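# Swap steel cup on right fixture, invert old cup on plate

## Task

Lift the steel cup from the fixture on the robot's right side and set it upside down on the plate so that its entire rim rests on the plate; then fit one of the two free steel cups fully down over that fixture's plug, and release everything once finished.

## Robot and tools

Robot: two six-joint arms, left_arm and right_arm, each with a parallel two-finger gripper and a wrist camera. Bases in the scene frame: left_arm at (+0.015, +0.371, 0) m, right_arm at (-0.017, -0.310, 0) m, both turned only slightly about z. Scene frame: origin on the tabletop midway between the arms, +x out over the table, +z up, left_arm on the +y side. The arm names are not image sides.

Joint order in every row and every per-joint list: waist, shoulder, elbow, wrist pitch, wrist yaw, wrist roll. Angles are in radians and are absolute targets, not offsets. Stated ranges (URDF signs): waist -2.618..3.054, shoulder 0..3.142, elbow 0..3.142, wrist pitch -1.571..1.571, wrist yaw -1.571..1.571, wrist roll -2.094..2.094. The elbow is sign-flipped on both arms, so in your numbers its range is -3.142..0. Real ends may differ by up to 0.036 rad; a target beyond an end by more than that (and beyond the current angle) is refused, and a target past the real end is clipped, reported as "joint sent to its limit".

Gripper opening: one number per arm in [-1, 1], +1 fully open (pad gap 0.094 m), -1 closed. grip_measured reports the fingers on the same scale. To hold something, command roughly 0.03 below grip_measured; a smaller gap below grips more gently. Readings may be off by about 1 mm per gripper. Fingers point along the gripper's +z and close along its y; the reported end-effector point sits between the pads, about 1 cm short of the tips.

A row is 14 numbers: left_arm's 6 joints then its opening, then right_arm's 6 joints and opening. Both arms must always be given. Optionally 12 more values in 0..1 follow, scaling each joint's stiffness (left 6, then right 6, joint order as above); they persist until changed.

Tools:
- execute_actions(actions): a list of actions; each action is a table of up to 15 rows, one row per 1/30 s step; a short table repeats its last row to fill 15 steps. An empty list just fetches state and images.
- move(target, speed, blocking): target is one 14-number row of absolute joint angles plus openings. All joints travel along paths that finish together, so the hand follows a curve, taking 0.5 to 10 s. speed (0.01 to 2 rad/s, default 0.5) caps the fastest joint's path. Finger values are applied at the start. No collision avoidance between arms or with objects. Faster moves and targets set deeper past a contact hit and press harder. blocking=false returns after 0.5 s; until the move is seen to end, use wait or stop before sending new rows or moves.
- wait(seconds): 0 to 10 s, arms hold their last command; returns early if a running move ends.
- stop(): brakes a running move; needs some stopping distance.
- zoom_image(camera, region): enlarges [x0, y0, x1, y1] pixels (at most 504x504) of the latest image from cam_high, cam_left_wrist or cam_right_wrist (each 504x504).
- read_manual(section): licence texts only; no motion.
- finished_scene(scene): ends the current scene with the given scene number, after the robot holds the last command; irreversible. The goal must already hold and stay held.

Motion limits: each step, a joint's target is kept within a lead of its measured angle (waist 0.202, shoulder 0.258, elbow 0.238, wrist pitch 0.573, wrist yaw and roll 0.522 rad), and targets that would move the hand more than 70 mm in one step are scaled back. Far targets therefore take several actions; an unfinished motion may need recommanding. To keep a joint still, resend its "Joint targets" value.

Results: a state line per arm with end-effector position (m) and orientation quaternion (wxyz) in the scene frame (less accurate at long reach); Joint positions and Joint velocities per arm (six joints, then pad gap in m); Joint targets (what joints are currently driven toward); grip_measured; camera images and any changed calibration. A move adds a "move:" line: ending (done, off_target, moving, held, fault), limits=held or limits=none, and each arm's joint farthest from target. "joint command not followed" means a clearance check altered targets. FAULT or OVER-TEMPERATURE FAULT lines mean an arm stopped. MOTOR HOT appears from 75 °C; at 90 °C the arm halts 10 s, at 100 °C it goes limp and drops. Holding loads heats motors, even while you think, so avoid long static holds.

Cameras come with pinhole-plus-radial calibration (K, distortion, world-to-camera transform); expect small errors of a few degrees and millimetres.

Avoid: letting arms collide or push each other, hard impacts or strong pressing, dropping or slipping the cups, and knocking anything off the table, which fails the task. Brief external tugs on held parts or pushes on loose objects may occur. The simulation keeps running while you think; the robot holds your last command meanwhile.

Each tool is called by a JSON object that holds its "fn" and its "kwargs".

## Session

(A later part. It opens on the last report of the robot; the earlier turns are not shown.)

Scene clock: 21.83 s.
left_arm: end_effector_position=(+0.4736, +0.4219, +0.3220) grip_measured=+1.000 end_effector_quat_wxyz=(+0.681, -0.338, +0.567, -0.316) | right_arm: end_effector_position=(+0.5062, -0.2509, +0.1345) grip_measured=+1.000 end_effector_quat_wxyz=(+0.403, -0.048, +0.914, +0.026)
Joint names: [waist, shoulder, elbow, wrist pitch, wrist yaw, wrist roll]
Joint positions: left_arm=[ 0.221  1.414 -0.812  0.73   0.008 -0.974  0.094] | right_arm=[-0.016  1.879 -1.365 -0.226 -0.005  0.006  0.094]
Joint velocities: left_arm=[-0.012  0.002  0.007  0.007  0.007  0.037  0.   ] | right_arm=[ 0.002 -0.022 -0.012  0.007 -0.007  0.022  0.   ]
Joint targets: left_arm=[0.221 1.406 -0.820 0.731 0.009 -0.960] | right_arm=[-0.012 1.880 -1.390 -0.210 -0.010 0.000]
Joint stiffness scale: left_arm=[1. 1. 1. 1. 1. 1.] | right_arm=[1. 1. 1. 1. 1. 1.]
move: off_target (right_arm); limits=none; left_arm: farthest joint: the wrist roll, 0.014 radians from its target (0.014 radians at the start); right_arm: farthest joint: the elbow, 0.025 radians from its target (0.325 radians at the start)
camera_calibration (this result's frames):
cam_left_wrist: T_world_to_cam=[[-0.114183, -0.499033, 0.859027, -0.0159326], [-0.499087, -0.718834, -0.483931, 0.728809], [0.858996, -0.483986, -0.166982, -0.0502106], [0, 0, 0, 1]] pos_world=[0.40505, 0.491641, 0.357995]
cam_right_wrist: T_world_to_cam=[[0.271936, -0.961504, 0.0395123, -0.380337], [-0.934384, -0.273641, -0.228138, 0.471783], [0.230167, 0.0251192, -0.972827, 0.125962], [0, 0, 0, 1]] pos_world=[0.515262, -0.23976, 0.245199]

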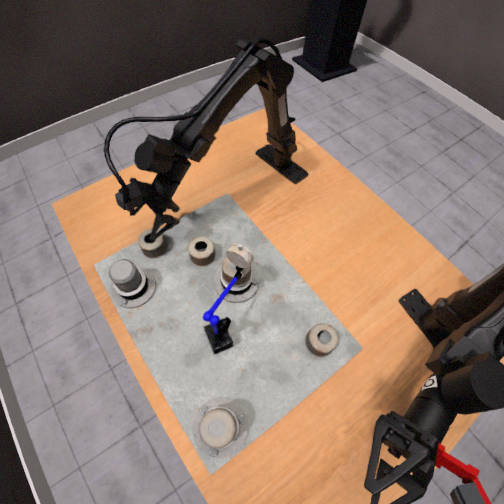

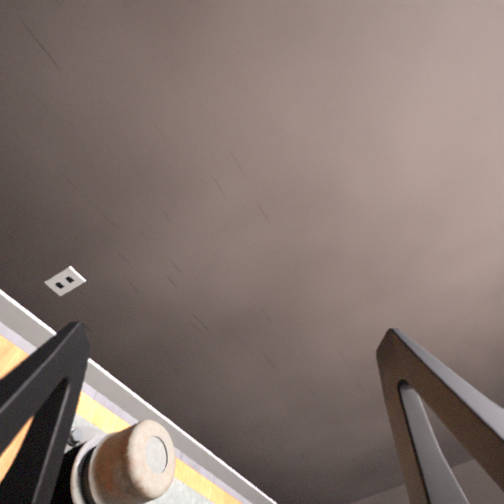

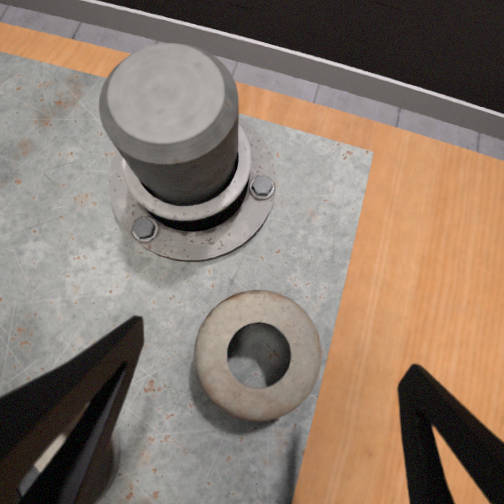

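{"fn": "move", "kwargs": {"target": [0.221,1.406,-0.82,0.731,0.009,-0.96,1,0.0,2.016,-1.167,0.122,-0.01,0,1], "speed": 0.45}}

{"fn": "move", "kwargs": {"target": [0.221,1.406,-0.82,0.731,0.009,-0.96,1,0.0,2.016,-1.167,0.122,-0.01,0,0.6]}}

Scene clock: 23.70 s.
left_arm: end_effector_position=(+0.4736, +0.4219, +0.3220) grip_measured=+1.000 end_effector_quat_wxyz=(+0.681, -0.338, +0.567, -0.316) | right_arm: end_effector_position=(+0.5018, -0.2470, +0.0426) grip_measured=+1.000 end_effector_quat_wxyz=(+0.397, -0.052, +0.916, +0.027)
Joint names: [waist, shoulder, elbow, wrist pitch, wrist yaw, wrist roll]
Joint positions: left_arm=[ 0.221  1.414 -0.812  0.73   0.008 -0.974  0.094] | right_arm=[-0.007  2.018 -1.169  0.096 -0.005  0.006  0.094]
Joint velocities: left_arm=[-0.007 -0.017 -0.017 -0.051  0.007 -0.051  0.   ] | right_arm=[ 0.002 -0.002 -0.017  0.007 -0.022 -0.051  0.   ]
Joint targets: left_arm=[0.221 1.406 -0.820 0.731 0.009 -0.960] | right_arm=[0.000 2.016 -1.167 0.122 -0.010 0.000]
Joint stiffness scale: left_arm=[1. 1. 1. 1. 1. 1.] | right_arm=[1. 1. 1. 1. 1. 1.]
move: off_target (right_arm); limits=none; left_arm: farthest joint: the wrist roll, 0.014 radians from its target (0.014 radians at the start); right_arm: farthest joint: the wrist pitch, 0.026 radians from its target (0.348 radians at the start)
camera_calibration (this result's frames):
cam_left_wrist: T_world_to_cam=[[-0.114183, -0.499033, 0.859027, -0.0159326], [-0.499087, -0.718834, -0.483931, 0.728809], [0.858996, -0.483986, -0.166982, -0.0502106], [0, 0, 0, 1]] pos_world=[0.40505, 0.491641, 0.357995]
cam_right_wrist: T_world_to_cam=[[0.280491, -0.959129, 0.0373567, -0.375348], [-0.934913, -0.28181, -0.215686, 0.445516], [0.217398, 0.0255727, -0.975748, 0.0441521], [0, 0, 0, 1]] pos_world=[0.512203, -0.235586, 0.153195]

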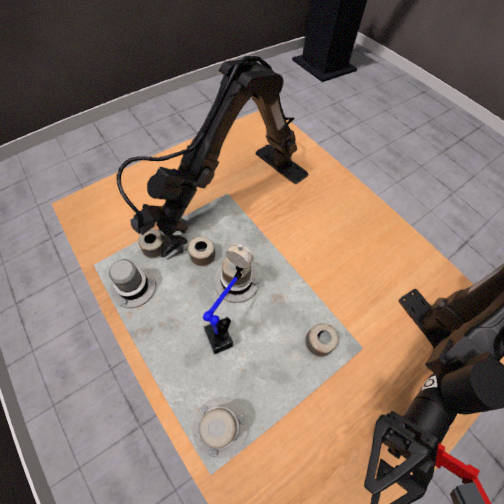

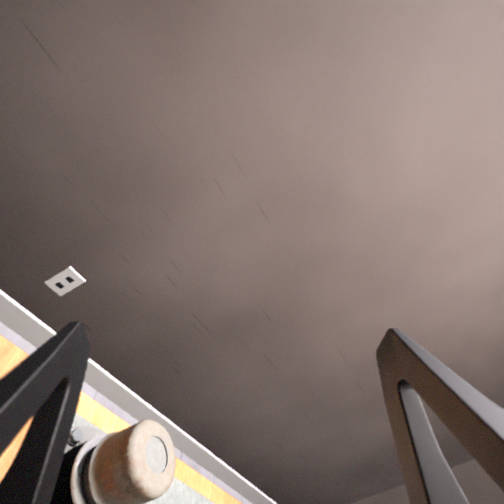

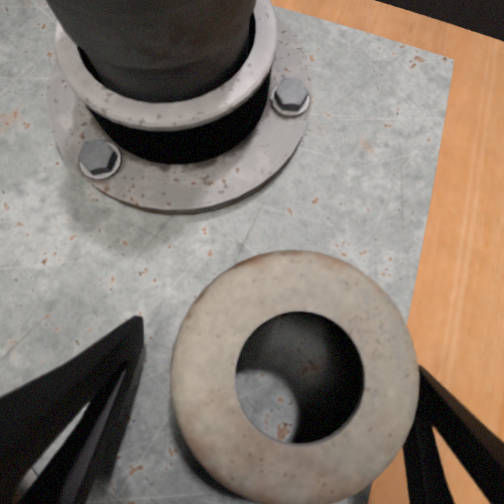

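Scene clock: 24.40 s.
left_arm: end_effector_position=(+0.4736, +0.4219, +0.3220) grip_measured=+1.000 end_effector_quat_wxyz=(+0.681, -0.338, +0.567, -0.316) | right_arm: end_effector_position=(+0.5019, -0.2476, +0.0426) grip_measured=+0.602 end_effector_quat_wxyz=(+0.397, -0.051, +0.916, +0.025)
Joint names: [waist, shoulder, elbow, wrist pitch, wrist yaw, wrist roll]
Joint positions: left_arm=[ 0.221  1.414 -0.812  0.73   0.008 -0.974  0.094] | right_arm=[-0.007  2.018 -1.169  0.096 -0.002  0.006  0.075]
Joint velocities: left_arm=[0.012 0.002 0.007 0.037 0.022 0.007 0.   ] | right_arm=[ 0.007 -0.002 -0.007  0.007 -0.007 -0.007  0.   ]
Joint targets: left_arm=[0.221 1.406 -0.820 0.731 0.009 -0.960] | right_arm=[-0.000 2.016 -1.167 0.122 -0.010 0.000]
Joint stiffness scale: left_arm=[1. 1. 1. 1. 1. 1.] | right_arm=[1. 1. 1. 1. 1. 1.]
move: off_target (right_arm); limits=none; left_arm: farthest joint: the wrist roll, 0.014 radians from its target (0.014 radians at the start); right_arm: farthest joint: the wrist pitch, 0.026 radians from its target (0.026 radians at the start)
camera_calibration (this result's frames):
cam_left_wrist: T_world_to_cam=[[-0.114183, -0.499033, 0.859027, -0.0159326], [-0.499087, -0.718834, -0.483931, 0.728809], [0.858996, -0.483986, -0.166982, -0.0502106], [0, 0, 0, 1]] pos_world=[0.40505, 0.491641, 0.357995]
cam_right_wrist: T_world_to_cam=[[0.278076, -0.959739, 0.0396697, -0.374989], [-0.935558, -0.279969, -0.215288, 0.446176], [0.217726, 0.0227532, -0.975745, 0.0432873], [0, 0, 0, 1]] pos_world=[0.512274, -0.235962, 0.153169]

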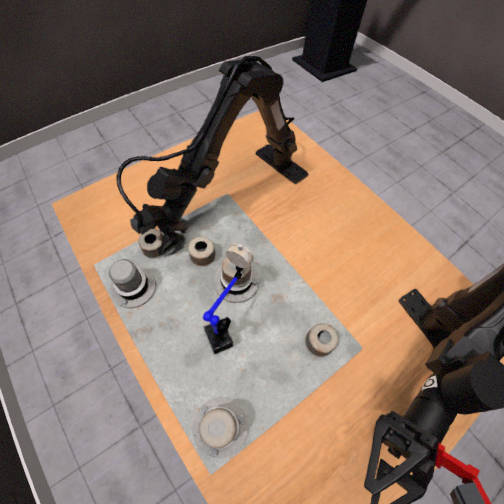

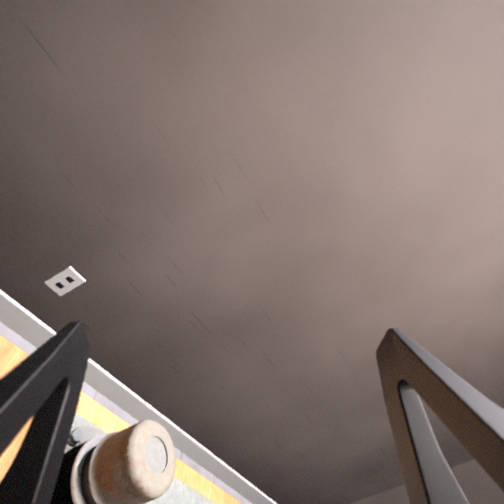

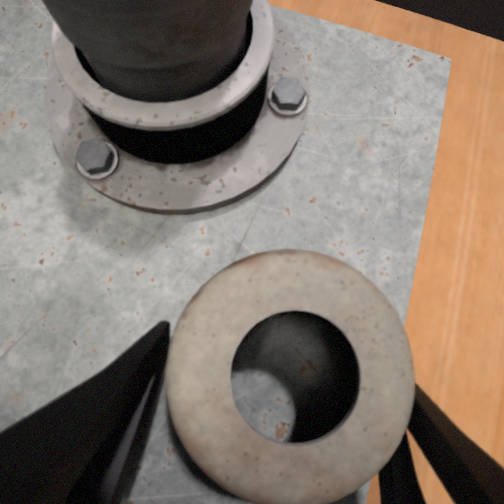

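{"fn": "move", "kwargs": {"target": [0.221,1.406,-0.82,0.731,0.009,-0.96,1,-0.02,2.016,-1.167,0.122,-0.01,0,0.4]}}

{"fn": "move", "kwargs": {"target": [0.221,1.406,-0.82,0.731,0.009,-0.96,1,-0.02,1.815,-1.57,-0.43,-0.01,0,0.4], "speed": 0.6}}

{"fn": "move", "kwargs": {"target": [0.221,1.406,-0.82,0.731,0.009,-0.96,1,0.094,2.325,-2.35,-0.69,-0.01,0,0.4], "speed": 0.7}}

Scene clock: 25.43 s.
left_arm: end_effector_position=(+0.4736, +0.4219, +0.3220) grip_measured=+1.000 end_effector_quat_wxyz=(+0.681, -0.338, +0.567, -0.316) | right_arm: end_effector_position=(+0.5019, -0.2483, +0.0425) grip_measured=+0.466 end_effector_quat_wxyz=(+0.397, -0.052, +0.916, +0.025)
Joint names: [waist, shoulder, elbow, wrist pitch, wrist yaw, wrist roll]
Joint positions: left_arm=[ 0.221  1.414 -0.812  0.73   0.008 -0.973  0.094] | right_arm=[-0.009  2.018 -1.169  0.095 -0.003  0.004  0.069]
Joint velocities: left_arm=[-0.007  0.007  0.007  0.022 -0.007 -0.007  0.   ] | right_arm=[-0.002 -0.007 -0.002  0.051  0.007  0.007  0.   ]
Joint targets: left_arm=[0.221 1.406 -0.820 0.731 0.009 -0.960] | right_arm=[-0.020 2.016 -1.167 0.122 -0.010 0.000]
Joint stiffness scale: left_arm=[1. 1. 1. 1. 1. 1.] | right_arm=[1. 1. 1. 1. 1. 1.]
move: off_target (right_arm); limits=none; left_arm: farthest joint: the wrist roll, 0.013 radians from its target (0.013 radians at the start); right_arm: farthest joint: the wrist pitch, 0.027 radians from its target (0.026 radians at the start)
camera_calibration (this result's frames):
cam_left_wrist: T_world_to_cam=[[-0.114125, -0.499362, 0.858844, -0.0157623], [-0.499071, -0.718677, -0.484182, 0.728815], [0.859013, -0.483881, -0.167198, -0.0501935], [0, 0, 0, 1]] pos_world=[0.405048, 0.491624, 0.358024]
cam_right_wrist: T_world_to_cam=[[0.278409, -0.95961, 0.0404651, -0.375796], [-0.935523, -0.280477, -0.214777, 0.445823], [0.217452, 0.0219399, -0.975824, 0.0431712], [0, 0, 0, 1]] pos_world=[0.512315, -0.236522, 0.153087]

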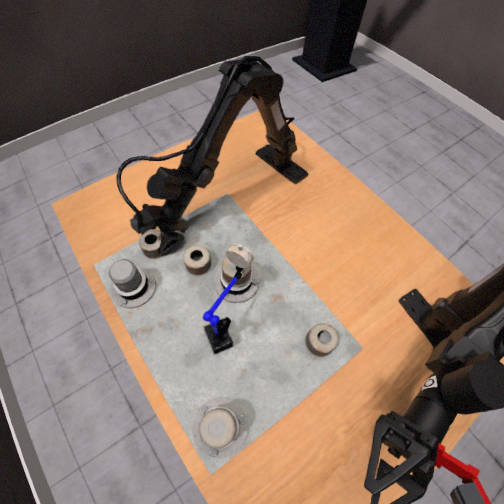

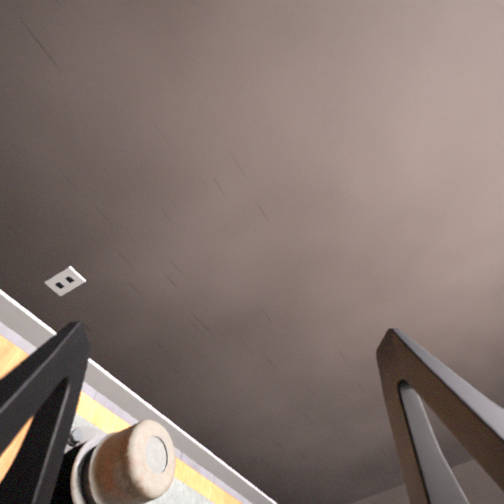

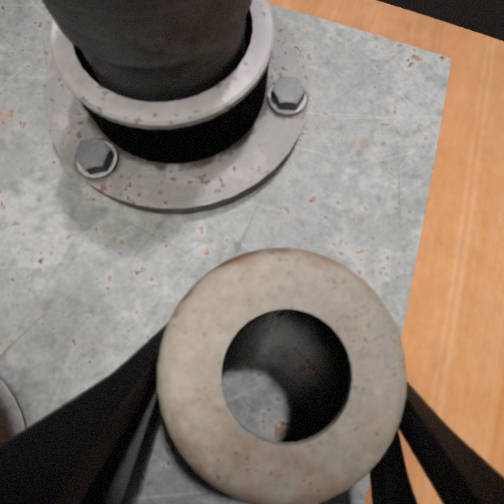

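Scene clock: 27.13 s.
left_arm: end_effector_position=(+0.4736, +0.4219, +0.3220) grip_measured=+1.000 end_effector_quat_wxyz=(+0.681, -0.338, +0.567, -0.316) | right_arm: end_effector_position=(+0.5026, -0.2482, +0.1900) grip_measured=+0.466 end_effector_quat_wxyz=(+0.398, -0.052, +0.916, +0.025)
Joint names: [waist, shoulder, elbow, wrist pitch, wrist yaw, wrist roll]
Joint positions: left_arm=[ 0.221  1.414 -0.812  0.73   0.008 -0.974  0.094] | right_arm=[-0.009  1.838 -1.544 -0.457 -0.003  0.004  0.069]
Joint velocities: left_arm=[ 0.012 -0.002 -0.002 -0.022 -0.022 -0.066  0.   ] | right_arm=[-0.007 -0.027  0.002  0.022  0.007 -0.022  0.001]
Joint targets: left_arm=[0.221 1.406 -0.820 0.731 0.009 -0.960] | right_arm=[-0.020 1.815 -1.570 -0.430 -0.010 0.000]
Joint stiffness scale: left_arm=[1. 1. 1. 1. 1. 1.] | right_arm=[1. 1. 1. 1. 1. 1.]
move: off_target (right_arm); limits=none; left_arm: farthest joint: the wrist roll, 0.014 radians from its target (0.013 radians at the start); right_arm: farthest joint: the wrist pitch, 0.027 radians from its target (0.525 radians at the start)
camera_calibration (this result's frames):
cam_left_wrist: T_world_to_cam=[[-0.114183, -0.499033, 0.859027, -0.0159326], [-0.499087, -0.718834, -0.483931, 0.728809], [0.858996, -0.483986, -0.166982, -0.0502106], [0, 0, 0, 1]] pos_world=[0.40505, 0.491641, 0.357995]
cam_right_wrist: T_world_to_cam=[[0.278332, -0.959619, 0.0407813, -0.381908], [-0.935114, -0.28043, -0.216611, 0.478351], [0.2193, 0.0221546, -0.975406, 0.185961], [0, 0, 0, 1]] pos_world=[0.512829, -0.236462, 0.300578]

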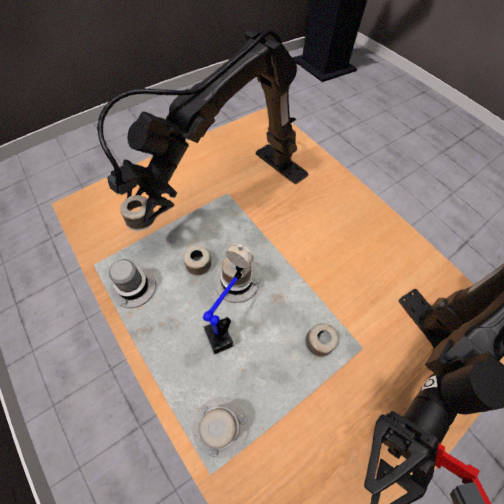

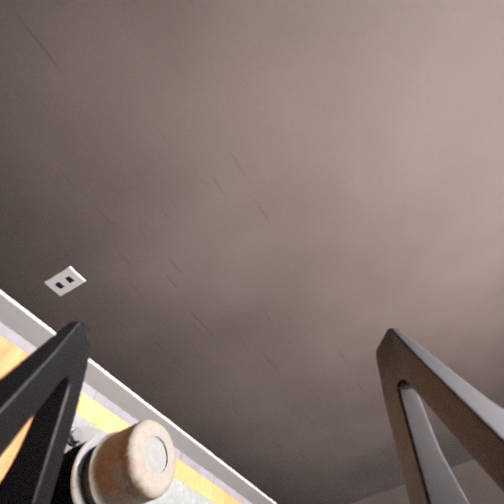

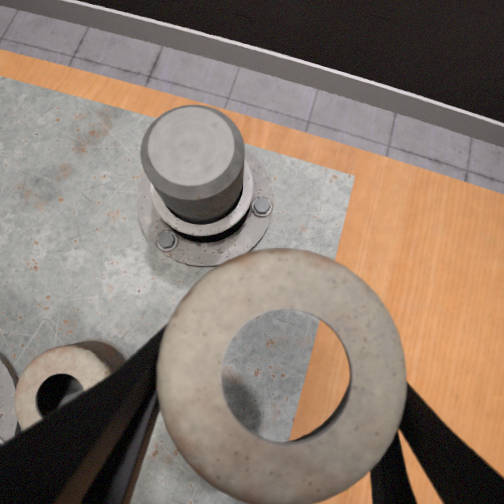

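Scene clock: 28.97 s.
left_arm: end_effector_position=(+0.4736, +0.4219, +0.3220) grip_measured=+1.000 end_effector_quat_wxyz=(+0.681, -0.338, +0.567, -0.316) | right_arm: end_effector_position=(+0.6014, -0.1736, +0.1942) grip_measured=+0.466 end_effector_quat_wxyz=(+0.400, -0.097, +0.910, +0.046)
Joint names: [waist, shoulder, elbow, wrist pitch, wrist yaw, wrist roll]
Joint positions: left_arm=[ 0.221  1.414 -0.812  0.73   0.008 -0.974  0.094] | right_arm=[ 0.09   2.34  -2.314 -0.717 -0.004  0.004  0.069]
Joint velocities: left_arm=[ 0.007 -0.002  0.002 -0.081 -0.022  0.022  0.   ] | right_arm=[ 0.017 -0.012  0.007 -0.081 -0.022 -0.095  0.001]
Joint targets: left_arm=[0.221 1.406 -0.820 0.731 0.009 -0.960] | right_arm=[0.094 2.325 -2.350 -0.690 -0.010 -0.000]
Joint stiffness scale: left_arm=[1. 1. 1. 1. 1. 1.] | right_arm=[1. 1. 1. 1. 1. 1.]
move: off_target (right_arm); limits=none; left_arm: farthest joint: the wrist roll, 0.014 radians from its target (0.014 radians at the start); right_arm: farthest joint: the elbow, 0.036 radians from its target (0.806 radians at the start)
camera_calibration (this result's frames):
cam_left_wrist: T_world_to_cam=[[-0.114183, -0.499033, 0.859027, -0.0159326], [-0.499087, -0.718834, -0.483931, 0.728809], [0.858996, -0.483986, -0.166982, -0.0502106], [0, 0, 0, 1]] pos_world=[0.40505, 0.491641, 0.357995]
cam_right_wrist: T_world_to_cam=[[0.372313, -0.927189, 0.0412811, -0.388961], [-0.900547, -0.371659, -0.225579, 0.55766], [0.224497, 0.0468105, -0.97335, 0.167509], [0, 0, 0, 1]] pos_world=[0.609409, -0.161222, 0.304897]

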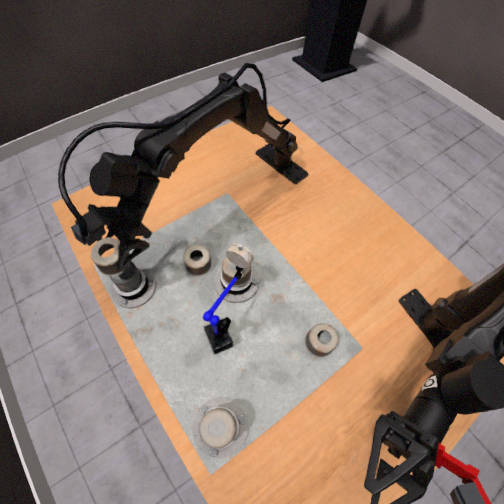

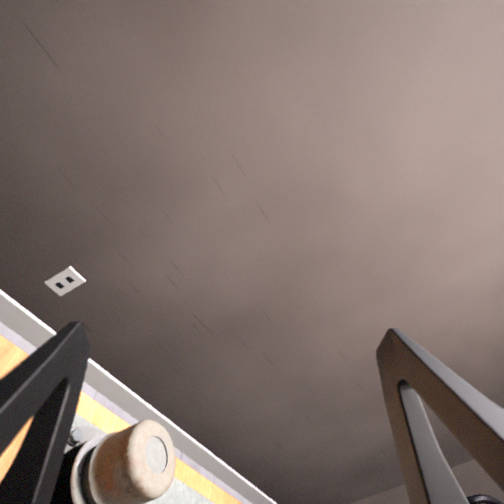

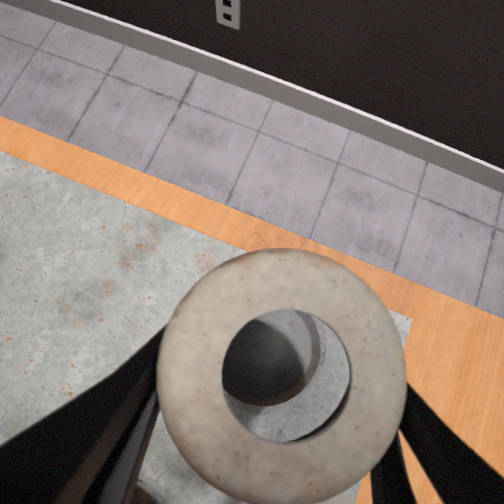

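{"fn": "move", "kwargs": {"target": [0.221,1.406,-0.82,0.731,0.009,-0.96,1,0.079,2.29,-2.176,-0.537,-0.01,0,0.4], "speed": 0.2}}

Scene clock: 30.77 s.
left_arm: end_effector_position=(+0.4736, +0.4219, +0.3220) grip_measured=+1.000 end_effector_quat_wxyz=(+0.681, -0.338, +0.567, -0.316) | right_arm: end_effector_position=(+0.6012, -0.1736, +0.1588) grip_measured=+0.466 end_effector_quat_wxyz=(+0.391, -0.097, +0.914, +0.045)
Joint names: [waist, shoulder, elbow, wrist pitch, wrist yaw, wrist roll]
Joint positions: left_arm=[ 0.221  1.414 -0.812  0.73   0.008 -0.973  0.094] | right_arm=[ 0.09   2.33  -2.169 -0.601 -0.004  0.004  0.069]
Joint velocities: left_arm=[ 0.002 -0.002  0.002 -0.007 -0.022 -0.022  0.   ] | right_arm=[-0.002 -0.017 -0.022  0.051 -0.007 -0.066  0.   ]
Joint targets: left_arm=[0.221 1.406 -0.820 0.731 0.009 -0.960] | right_arm=[0.079 2.290 -2.176 -0.537 -0.010 0.000]
Joint stiffness scale: left_arm=[1. 1. 1. 1. 1. 1.] | right_arm=[1. 1. 1. 1. 1. 1.]
move: off_target (right_arm); limits=none; left_arm: farthest joint: the wrist roll, 0.013 radians from its target (0.014 radians at the start); right_arm: farthest joint: the wrist pitch, 0.064 radians from its target (0.180 radians at the start)
camera_calibration (this result's frames):
cam_left_wrist: T_world_to_cam=[[-0.114125, -0.499362, 0.858844, -0.0157623], [-0.499071, -0.718677, -0.484182, 0.728815], [0.859013, -0.483881, -0.167198, -0.0501935], [0, 0, 0, 1]] pos_world=[0.405048, 0.491624, 0.358024]
cam_right_wrist: T_world_to_cam=[[0.373067, -0.927024, 0.0380347, -0.387376], [-0.904657, -0.372554, -0.20688, 0.548833], [0.205952, 0.0427716, -0.977627, 0.144236], [0, 0, 0, 1]] pos_world=[0.611318, -0.160807, 0.269285]

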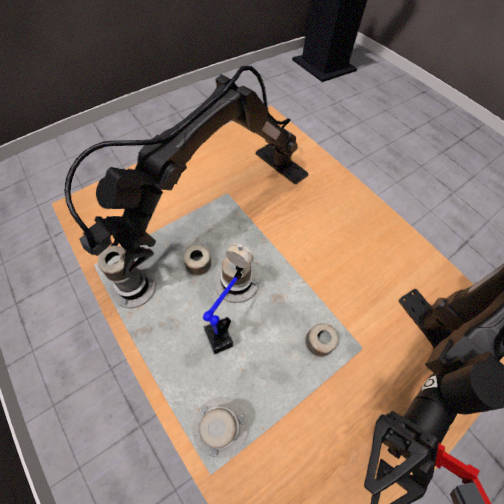

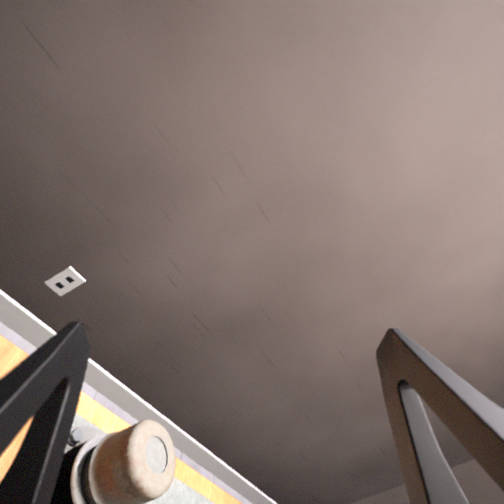

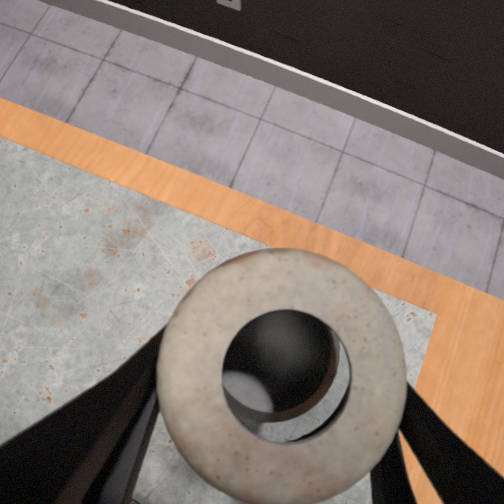

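{"fn": "move", "kwargs": {"target": [0.221,1.406,-0.82,0.731,0.009,-0.96,1,0.072,2.285,-2.065,-0.42,-0.01,0,0.4], "speed": 0.12}}

Scene clock: 32.80 s.
left_arm: end_effector_position=(+0.4736, +0.4219, +0.3220) grip_measured=+1.000 end_effector_quat_wxyz=(+0.681, -0.338, +0.567, -0.316) | right_arm: end_effector_position=(+0.6024, -0.1767, +0.1324) grip_measured=+0.466 end_effector_quat_wxyz=(+0.392, -0.095, +0.914, +0.046)
Joint names: [waist, shoulder, elbow, wrist pitch, wrist yaw, wrist roll]
Joint positions: left_arm=[ 0.221  1.414 -0.812  0.73   0.008 -0.974  0.094] | right_arm=[ 0.083  2.327 -2.059 -0.492 -0.009  0.004  0.069]
Joint velocities: left_arm=[-0.002  0.012 -0.012 -0.037  0.022 -0.051  0.   ] | right_arm=[ 0.007 -0.007 -0.007 -0.051 -0.007  0.022 -0.001]
Joint targets: left_arm=[0.221 1.406 -0.820 0.731 0.009 -0.960] | right_arm=[0.072 2.285 -2.065 -0.420 -0.010 0.000]
Joint stiffness scale: left_arm=[1. 1. 1. 1. 1. 1.] | right_arm=[1. 1. 1. 1. 1. 1.]
move: off_target (right_arm); limits=none; left_arm: farthest joint: the wrist roll, 0.014 radians from its target (0.013 radians at the start); right_arm: farthest joint: the wrist pitch, 0.072 radians from its target (0.181 radians at the start)
camera_calibration (this result's frames):
cam_left_wrist: T_world_to_cam=[[-0.114183, -0.499033, 0.859027, -0.0159326], [-0.499087, -0.718834, -0.483931, 0.728809], [0.858996, -0.483986, -0.166982, -0.0502106], [0, 0, 0, 1]] pos_world=[0.40505, 0.491641, 0.357995]
cam_right_wrist: T_world_to_cam=[[0.370097, -0.928327, 0.0351839, -0.387767], [-0.905659, -0.368977, -0.208894, 0.544816], [0.206904, 0.0454464, -0.977305, 0.118147], [0, 0, 0, 1]] pos_world=[0.612484, -0.164319, 0.242917]

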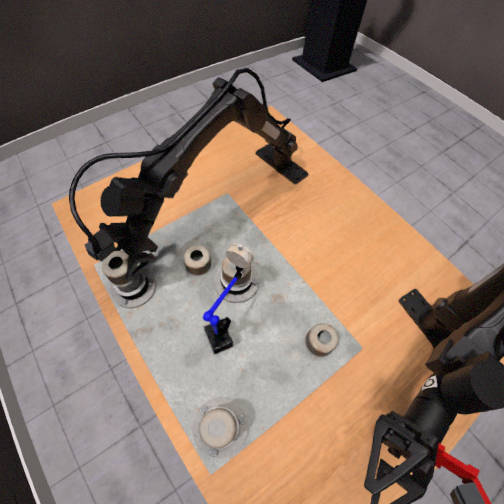

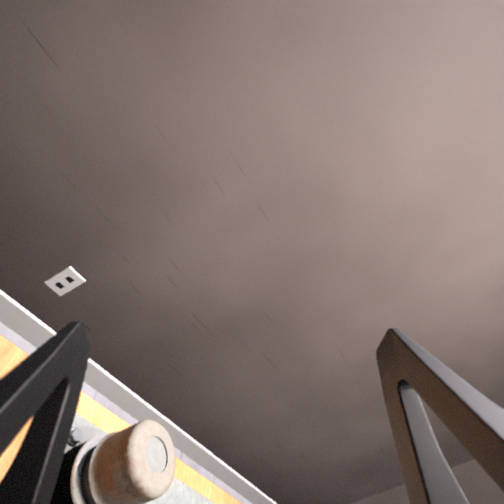

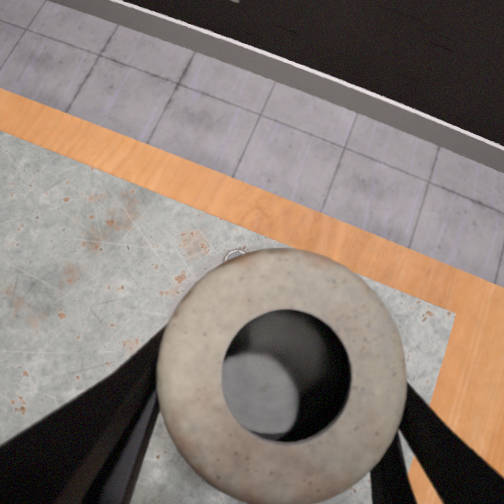

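{"fn": "move", "kwargs": {"target": [0.221,1.406,-0.82,0.731,0.009,-0.96,1,0.085,2.315,-1.935,-0.29,-0.01,0,0.4], "speed": 0.15}}

{"fn": "move", "kwargs": {"target": [0.221,1.406,-0.82,0.731,0.009,-0.96,1,0.138,2.395,-1.885,-0.33,0.19,0.19,0.4], "speed": 0.22}}

{"fn": "move", "kwargs": {"target": [0.221,1.406,-0.82,0.731,0.009,-0.96,1,0.08,2.41,-1.875,-0.325,-0.02,-0.02,0.4], "speed": 0.25}}

Scene clock: 34.80 s.
left_arm: end_effector_position=(+0.4736, +0.4219, +0.3220) grip_measured=+1.000 end_effector_quat_wxyz=(+0.681, -0.338, +0.567, -0.316) | right_arm: end_effector_position=(+0.6023, -0.1765, +0.1008) grip_measured=+0.466 end_effector_quat_wxyz=(+0.398, -0.095, +0.911, +0.047)
Joint names: [waist, shoulder, elbow, wrist pitch, wrist yaw, wrist roll]
Joint positions: left_arm=[ 0.221  1.414 -0.812  0.73   0.008 -0.974  0.094] | right_arm=[ 0.083  2.332 -1.932 -0.347 -0.01   0.004  0.069]
Joint velocities: left_arm=[ 0.012 -0.007 -0.012  0.007 -0.051 -0.066  0.   ] | right_arm=[ 0.007  0.002 -0.002 -0.051 -0.007 -0.037 -0.   ]
Joint targets: left_arm=[0.221 1.406 -0.820 0.731 0.009 -0.960] | right_arm=[0.085 2.315 -1.935 -0.290 -0.010 -0.000]
Joint stiffness scale: left_arm=[1. 1. 1. 1. 1. 1.] | right_arm=[1. 1. 1. 1. 1. 1.]
move: off_target (right_arm); limits=none; left_arm: farthest joint: the wrist roll, 0.014 radians from its target (0.014 radians at the start); right_arm: farthest joint: the wrist pitch, 0.057 radians from its target (0.202 radians at the start)
camera_calibration (this result's frames):
cam_left_wrist: T_world_to_cam=[[-0.114183, -0.499033, 0.859027, -0.0159326], [-0.499087, -0.718834, -0.483931, 0.728809], [0.858996, -0.483986, -0.166982, -0.0502106], [0, 0, 0, 1]] pos_world=[0.40505, 0.491641, 0.357995]
cam_right_wrist: T_world_to_cam=[[0.370684, -0.928047, 0.0363709, -0.386806], [-0.902564, -0.369187, -0.221538, 0.537606], [0.219026, 0.0492936, -0.974473, 0.0803592], [0, 0, 0, 1]] pos_world=[0.611005, -0.164458, 0.211477]

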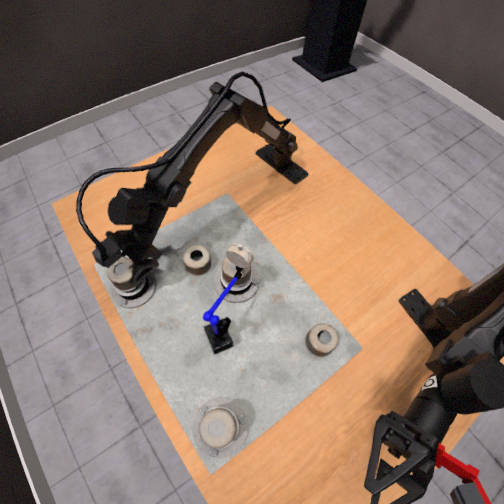

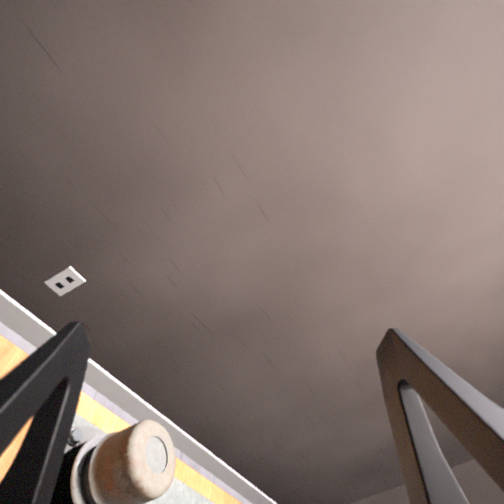

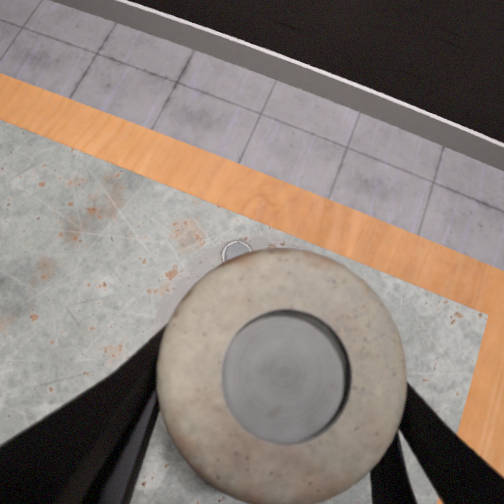

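Scene clock: 36.23 s.
left_arm: end_effector_position=(+0.4736, +0.4219, +0.3220) grip_measured=+1.000 end_effector_quat_wxyz=(+0.681, -0.338, +0.567, -0.316) | right_arm: end_effector_position=(+0.6020, -0.1758, +0.0947) grip_measured=+0.466 end_effector_quat_wxyz=(+0.407, -0.008, +0.913, +0.009)
Joint names: [waist, shoulder, elbow, wrist pitch, wrist yaw, wrist roll]
Joint positions: left_arm=[ 0.221  1.414 -0.812  0.73   0.008 -0.974  0.094] | right_arm=[ 0.135  2.341 -1.916 -0.319  0.169  0.168  0.069]
Joint velocities: left_arm=[-0.022 -0.017 -0.007  0.051 -0.007 -0.007  0.   ] | right_arm=[-0.007  0.007 -0.002  0.11  -0.022 -0.022  0.   ]
Joint targets: left_arm=[0.221 1.406 -0.820 0.731 0.009 -0.960] | right_arm=[0.138 2.395 -1.885 -0.330 0.190 0.190]
Joint stiffness scale: left_arm=[1. 1. 1. 1. 1. 1.] | right_arm=[1. 1. 1. 1. 1. 1.]
move: off_target (right_arm); limits=none; left_arm: farthest joint: the wrist roll, 0.014 radians from its target (0.014 radians at the start); right_arm: farthest joint: the shoulder, 0.054 radians from its target (0.063 radians at the start)
camera_calibration (this result's frames):
cam_left_wrist: T_world_to_cam=[[-0.114183, -0.499033, 0.859027, -0.0159326], [-0.499087, -0.718834, -0.483931, 0.728809], [0.858996, -0.483986, -0.166982, -0.0502106], [0, 0, 0, 1]] pos_world=[0.40505, 0.491641, 0.357995]
cam_right_wrist: T_world_to_cam=[[0.187163, -0.981562, 0.038818, -0.285004], [-0.952817, -0.191012, -0.235912, 0.599122], [0.238977, 0.00716778, -0.970999, 0.0546938], [0, 0, 0, 1]] pos_world=[0.611125, -0.165702, 0.205511]

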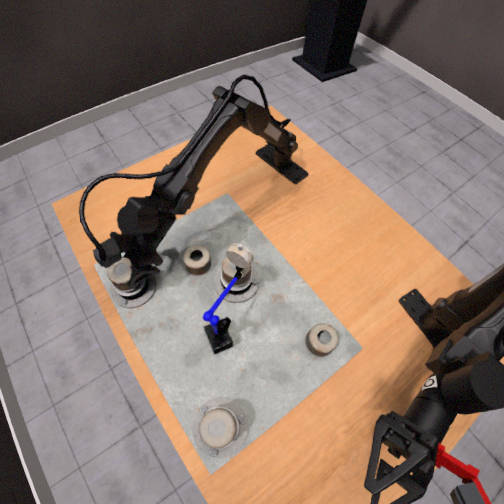

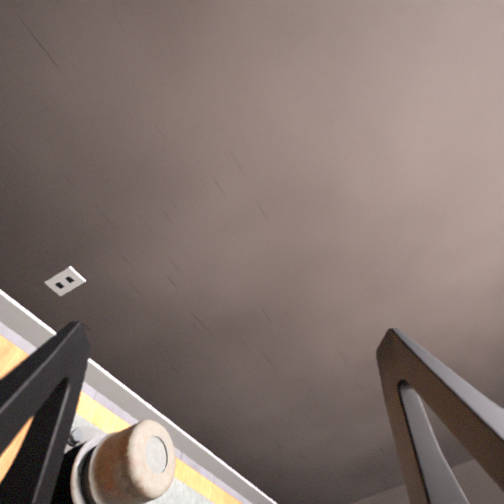

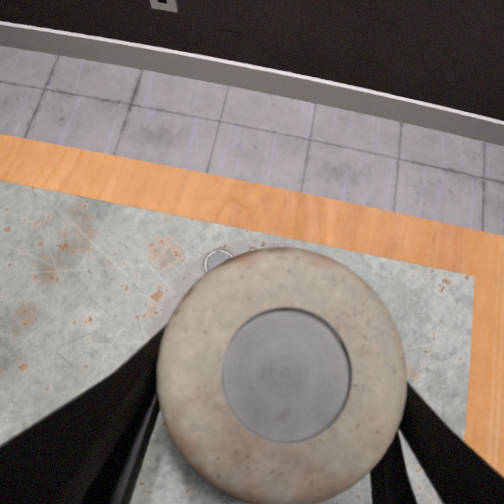

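Scene clock: 37.63 s.
left_arm: end_effector_position=(+0.4736, +0.4219, +0.3220) grip_measured=+1.000 end_effector_quat_wxyz=(+0.681, -0.338, +0.567, -0.316) | right_arm: end_effector_position=(+0.6021, -0.1761, +0.0933) grip_measured=+0.466 end_effector_quat_wxyz=(+0.397, -0.089, +0.913, +0.041)
Joint names: [waist, shoulder, elbow, wrist pitch, wrist yaw, wrist roll]
Joint positions: left_arm=[ 0.221  1.414 -0.812  0.73   0.008 -0.973  0.094] | right_arm=[ 0.09   2.339 -1.916 -0.326  0.011  0.016  0.069]
Joint velocities: left_arm=[-0.002 -0.007  0.022 -0.022 -0.051  0.095  0.   ] | right_arm=[-0.017 -0.007 -0.002 -0.022 -0.007  0.022  0.   ]
Joint targets: left_arm=[0.221 1.406 -0.820 0.731 0.009 -0.960] | right_arm=[0.080 2.410 -1.875 -0.325 -0.020 -0.020]
Joint stiffness scale: left_arm=[1. 1. 1. 1. 1. 1.] | right_arm=[1. 1. 1. 1. 1. 1.]
move: off_target (right_arm); limits=none; left_arm: farthest joint: the wrist roll, 0.013 radians from its target (0.014 radians at the start); right_arm: farthest joint: the shoulder, 0.071 radians from its target (0.069 radians at the start)
camera_calibration (this result's frames):
cam_left_wrist: T_world_to_cam=[[-0.114125, -0.499362, 0.858844, -0.0157623], [-0.499071, -0.718677, -0.484182, 0.728815], [0.859013, -0.483881, -0.167198, -0.0501935], [0, 0, 0, 1]] pos_world=[0.405048, 0.491624, 0.358024]
cam_right_wrist: T_world_to_cam=[[0.355211, -0.933853, 0.0417524, -0.378353], [-0.908909, -0.35547, -0.218006, 0.541764], [0.218427, 0.0394888, -0.975054, 0.0717482], [0, 0, 0, 1]] pos_world=[0.611137, -0.163579, 0.203863]

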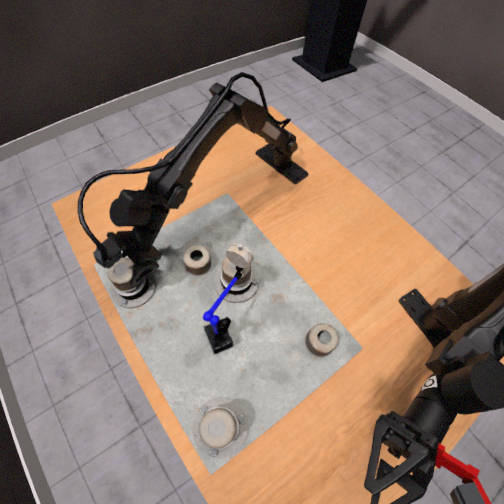

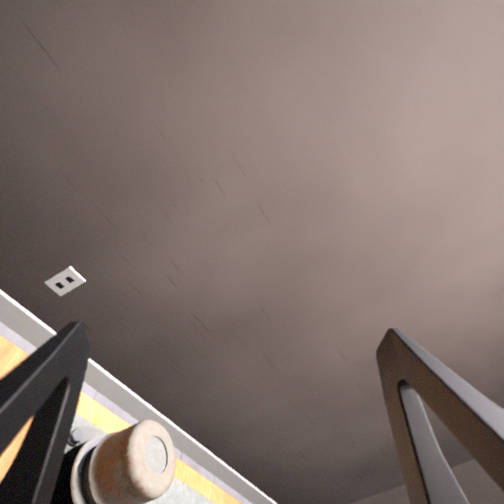

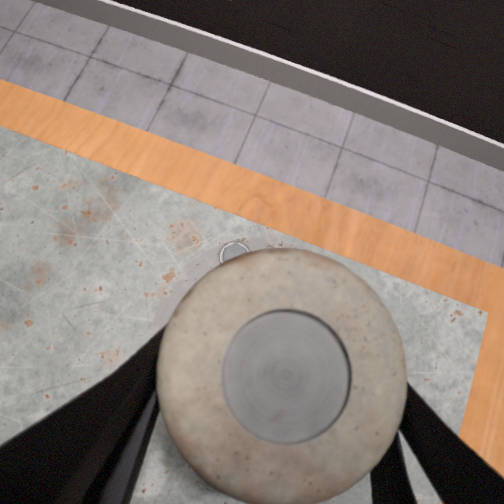

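{"fn": "move", "kwargs": {"target": [0.221,1.406,-0.82,0.731,0.009,-0.96,1,0.088,2.335,-1.925,-0.33,0.005,0.005,1], "speed": 0.3}}

{"fn": "move", "kwargs": {"target": [0.221,1.406,-0.82,0.731,0.009,-0.96,1,0.088,2.315,-2.245,-0.655,0,0,1], "speed": 0.6}}

{"fn": "zoom_image", "kwargs": {"camera": "cam_high", "region": [80, 210, 270, 320]}}

Scene clock: 38.53 s.
left_arm: end_effector_position=(+0.4736, +0.4219, +0.3220) grip_measured=+1.000 end_effector_quat_wxyz=(+0.681, -0.338, +0.567, -0.316) | right_arm: end_effector_position=(+0.6020, -0.1762, +0.0932) grip_measured=+1.000 end_effector_quat_wxyz=(+0.397, -0.091, +0.912, +0.040)
Joint names: [waist, shoulder, elbow, wrist pitch, wrist yaw, wrist roll]
Joint positions: left_arm=[ 0.221  1.414 -0.812  0.73   0.008 -0.974  0.094] | right_arm=[ 0.09   2.339 -1.916 -0.327  0.011  0.012  0.094]
Joint velocities: left_arm=[-0.007  0.027  0.012 -0.007  0.051  0.081  0.   ] | right_arm=[ 0.002 -0.022 -0.002  0.066  0.037  0.007  0.   ]
Joint targets: left_arm=[0.221 1.406 -0.820 0.731 0.009 -0.960] | right_arm=[0.088 2.335 -1.925 -0.330 0.005 0.005]
Joint stiffness scale: left_arm=[1. 1. 1. 1. 1. 1.] | right_arm=[1. 1. 1. 1. 1. 1.]
move: done; limits=none; left_arm: farthest joint: the wrist roll, 0.014 radians from its target (0.013 radians at the start); right_arm: farthest joint: the elbow, 0.009 radians from its target (0.009 radians at the start)
camera_calibration (this result's frames):
cam_left_wrist: T_world_to_cam=[[-0.114183, -0.499033, 0.859027, -0.0159326], [-0.499087, -0.718834, -0.483931, 0.728809], [0.858996, -0.483986, -0.166982, -0.0502106], [0, 0, 0, 1]] pos_world=[0.40505, 0.491641, 0.357995]
cam_right_wrist: T_world_to_cam=[[0.357629, -0.932805, 0.0444467, -0.379863], [-0.907941, -0.358444, -0.217165, 0.540502], [0.218504, 0.0373094, -0.975123, 0.0712711], [0, 0, 0, 1]] pos_world=[0.611021, -0.163257, 0.203759]

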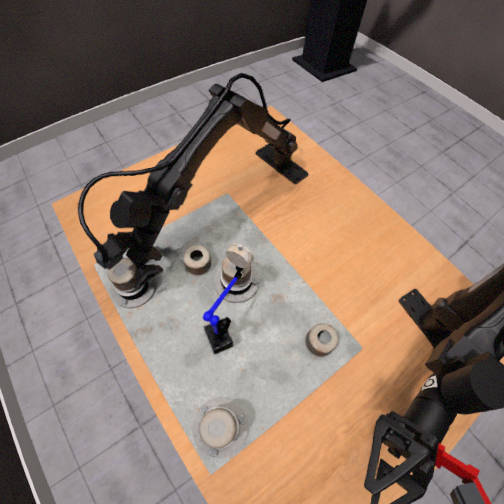

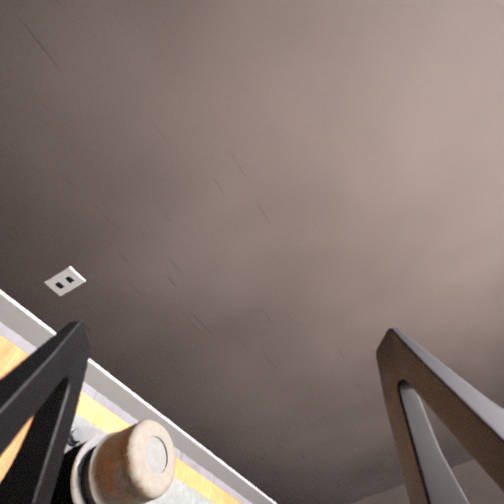

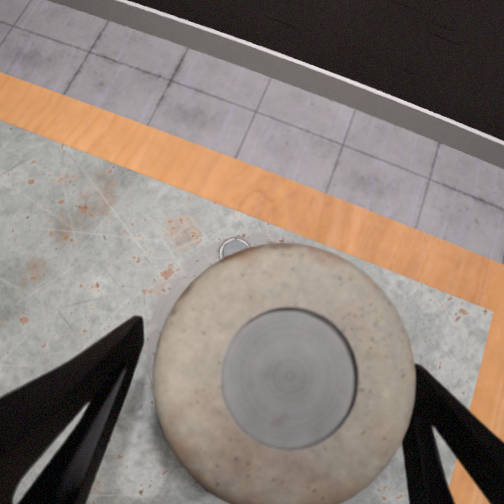

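Scene clock: 39.93 s.
left_arm: end_effector_position=(+0.4736, +0.4219, +0.3220) grip_measured=+1.000 end_effector_quat_wxyz=(+0.681, -0.338, +0.567, -0.316) | right_arm: end_effector_position=(+0.6030, -0.1756, +0.1756) grip_measured=+1.000 end_effector_quat_wxyz=(+0.399, -0.093, +0.911, +0.040)
Joint names: [waist, shoulder, elbow, wrist pitch, wrist yaw, wrist roll]
Joint positions: left_arm=[ 0.221  1.414 -0.812  0.73   0.008 -0.974  0.094] | right_arm=[ 0.09   2.33  -2.226 -0.641  0.009  0.006  0.094]
Joint velocities: left_arm=[-0.007 -0.007 -0.012  0.022 -0.037 -0.037  0.   ] | right_arm=[ 0.007 -0.022  0.007 -0.007 -0.066  0.022  0.   ]
Joint targets: left_arm=[0.221 1.406 -0.820 0.731 0.009 -0.960] | right_arm=[0.088 2.315 -2.245 -0.655 -0.000 -0.000]
Joint stiffness scale: left_arm=[1. 1. 1. 1. 1. 1.] | right_arm=[1. 1. 1. 1. 1. 1.]
move: done; limits=none; left_arm: farthest joint: the wrist roll, 0.014 radians from its target (0.014 radians at the start); right_arm: farthest joint: the elbow, 0.019 radians from its target (0.329 radians at the start)
camera_calibration (this result's frames):
cam_left_wrist: T_world_to_cam=[[-0.114183, -0.499033, 0.859027, -0.0159326], [-0.499087, -0.718834, -0.483931, 0.728809], [0.858996, -0.483986, -0.166982, -0.0502106], [0, 0, 0, 1]] pos_world=[0.40505, 0.491641, 0.357995]
cam_right_wrist: T_world_to_cam=[[0.362325, -0.930815, 0.0480016, -0.386458], [-0.904928, -0.363648, -0.221053, 0.557432], [0.223215, 0.0366551, -0.97408, 0.148294], [0, 0, 0, 1]] pos_world=[0.611358, -0.162447, 0.286223]

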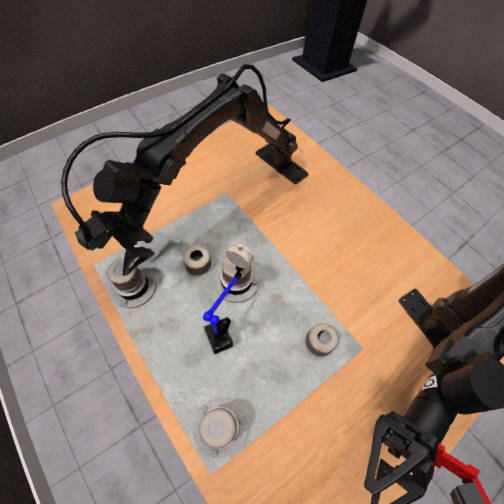

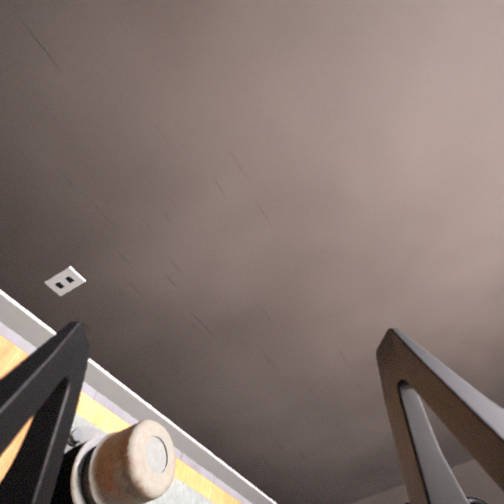

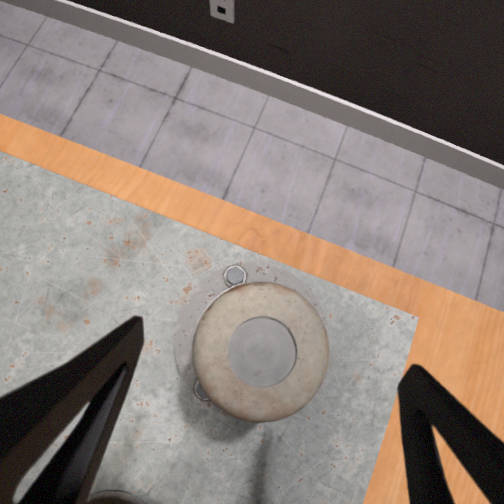

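Region (80, 210, 270, 320) of cam_high's 504x504 image, scaled by 2.653, with more detail than that image has; it fills the top 292 rows of this view, and the rest is white.

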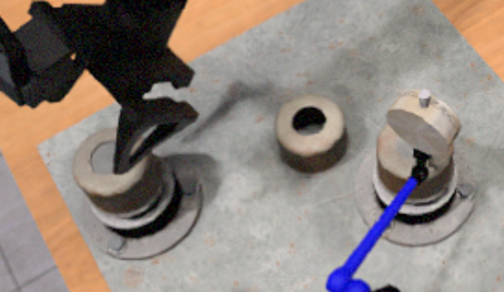

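{"fn": "finished_scene", "kwargs": {"scene": 2}}

The scene is finished: the task was done.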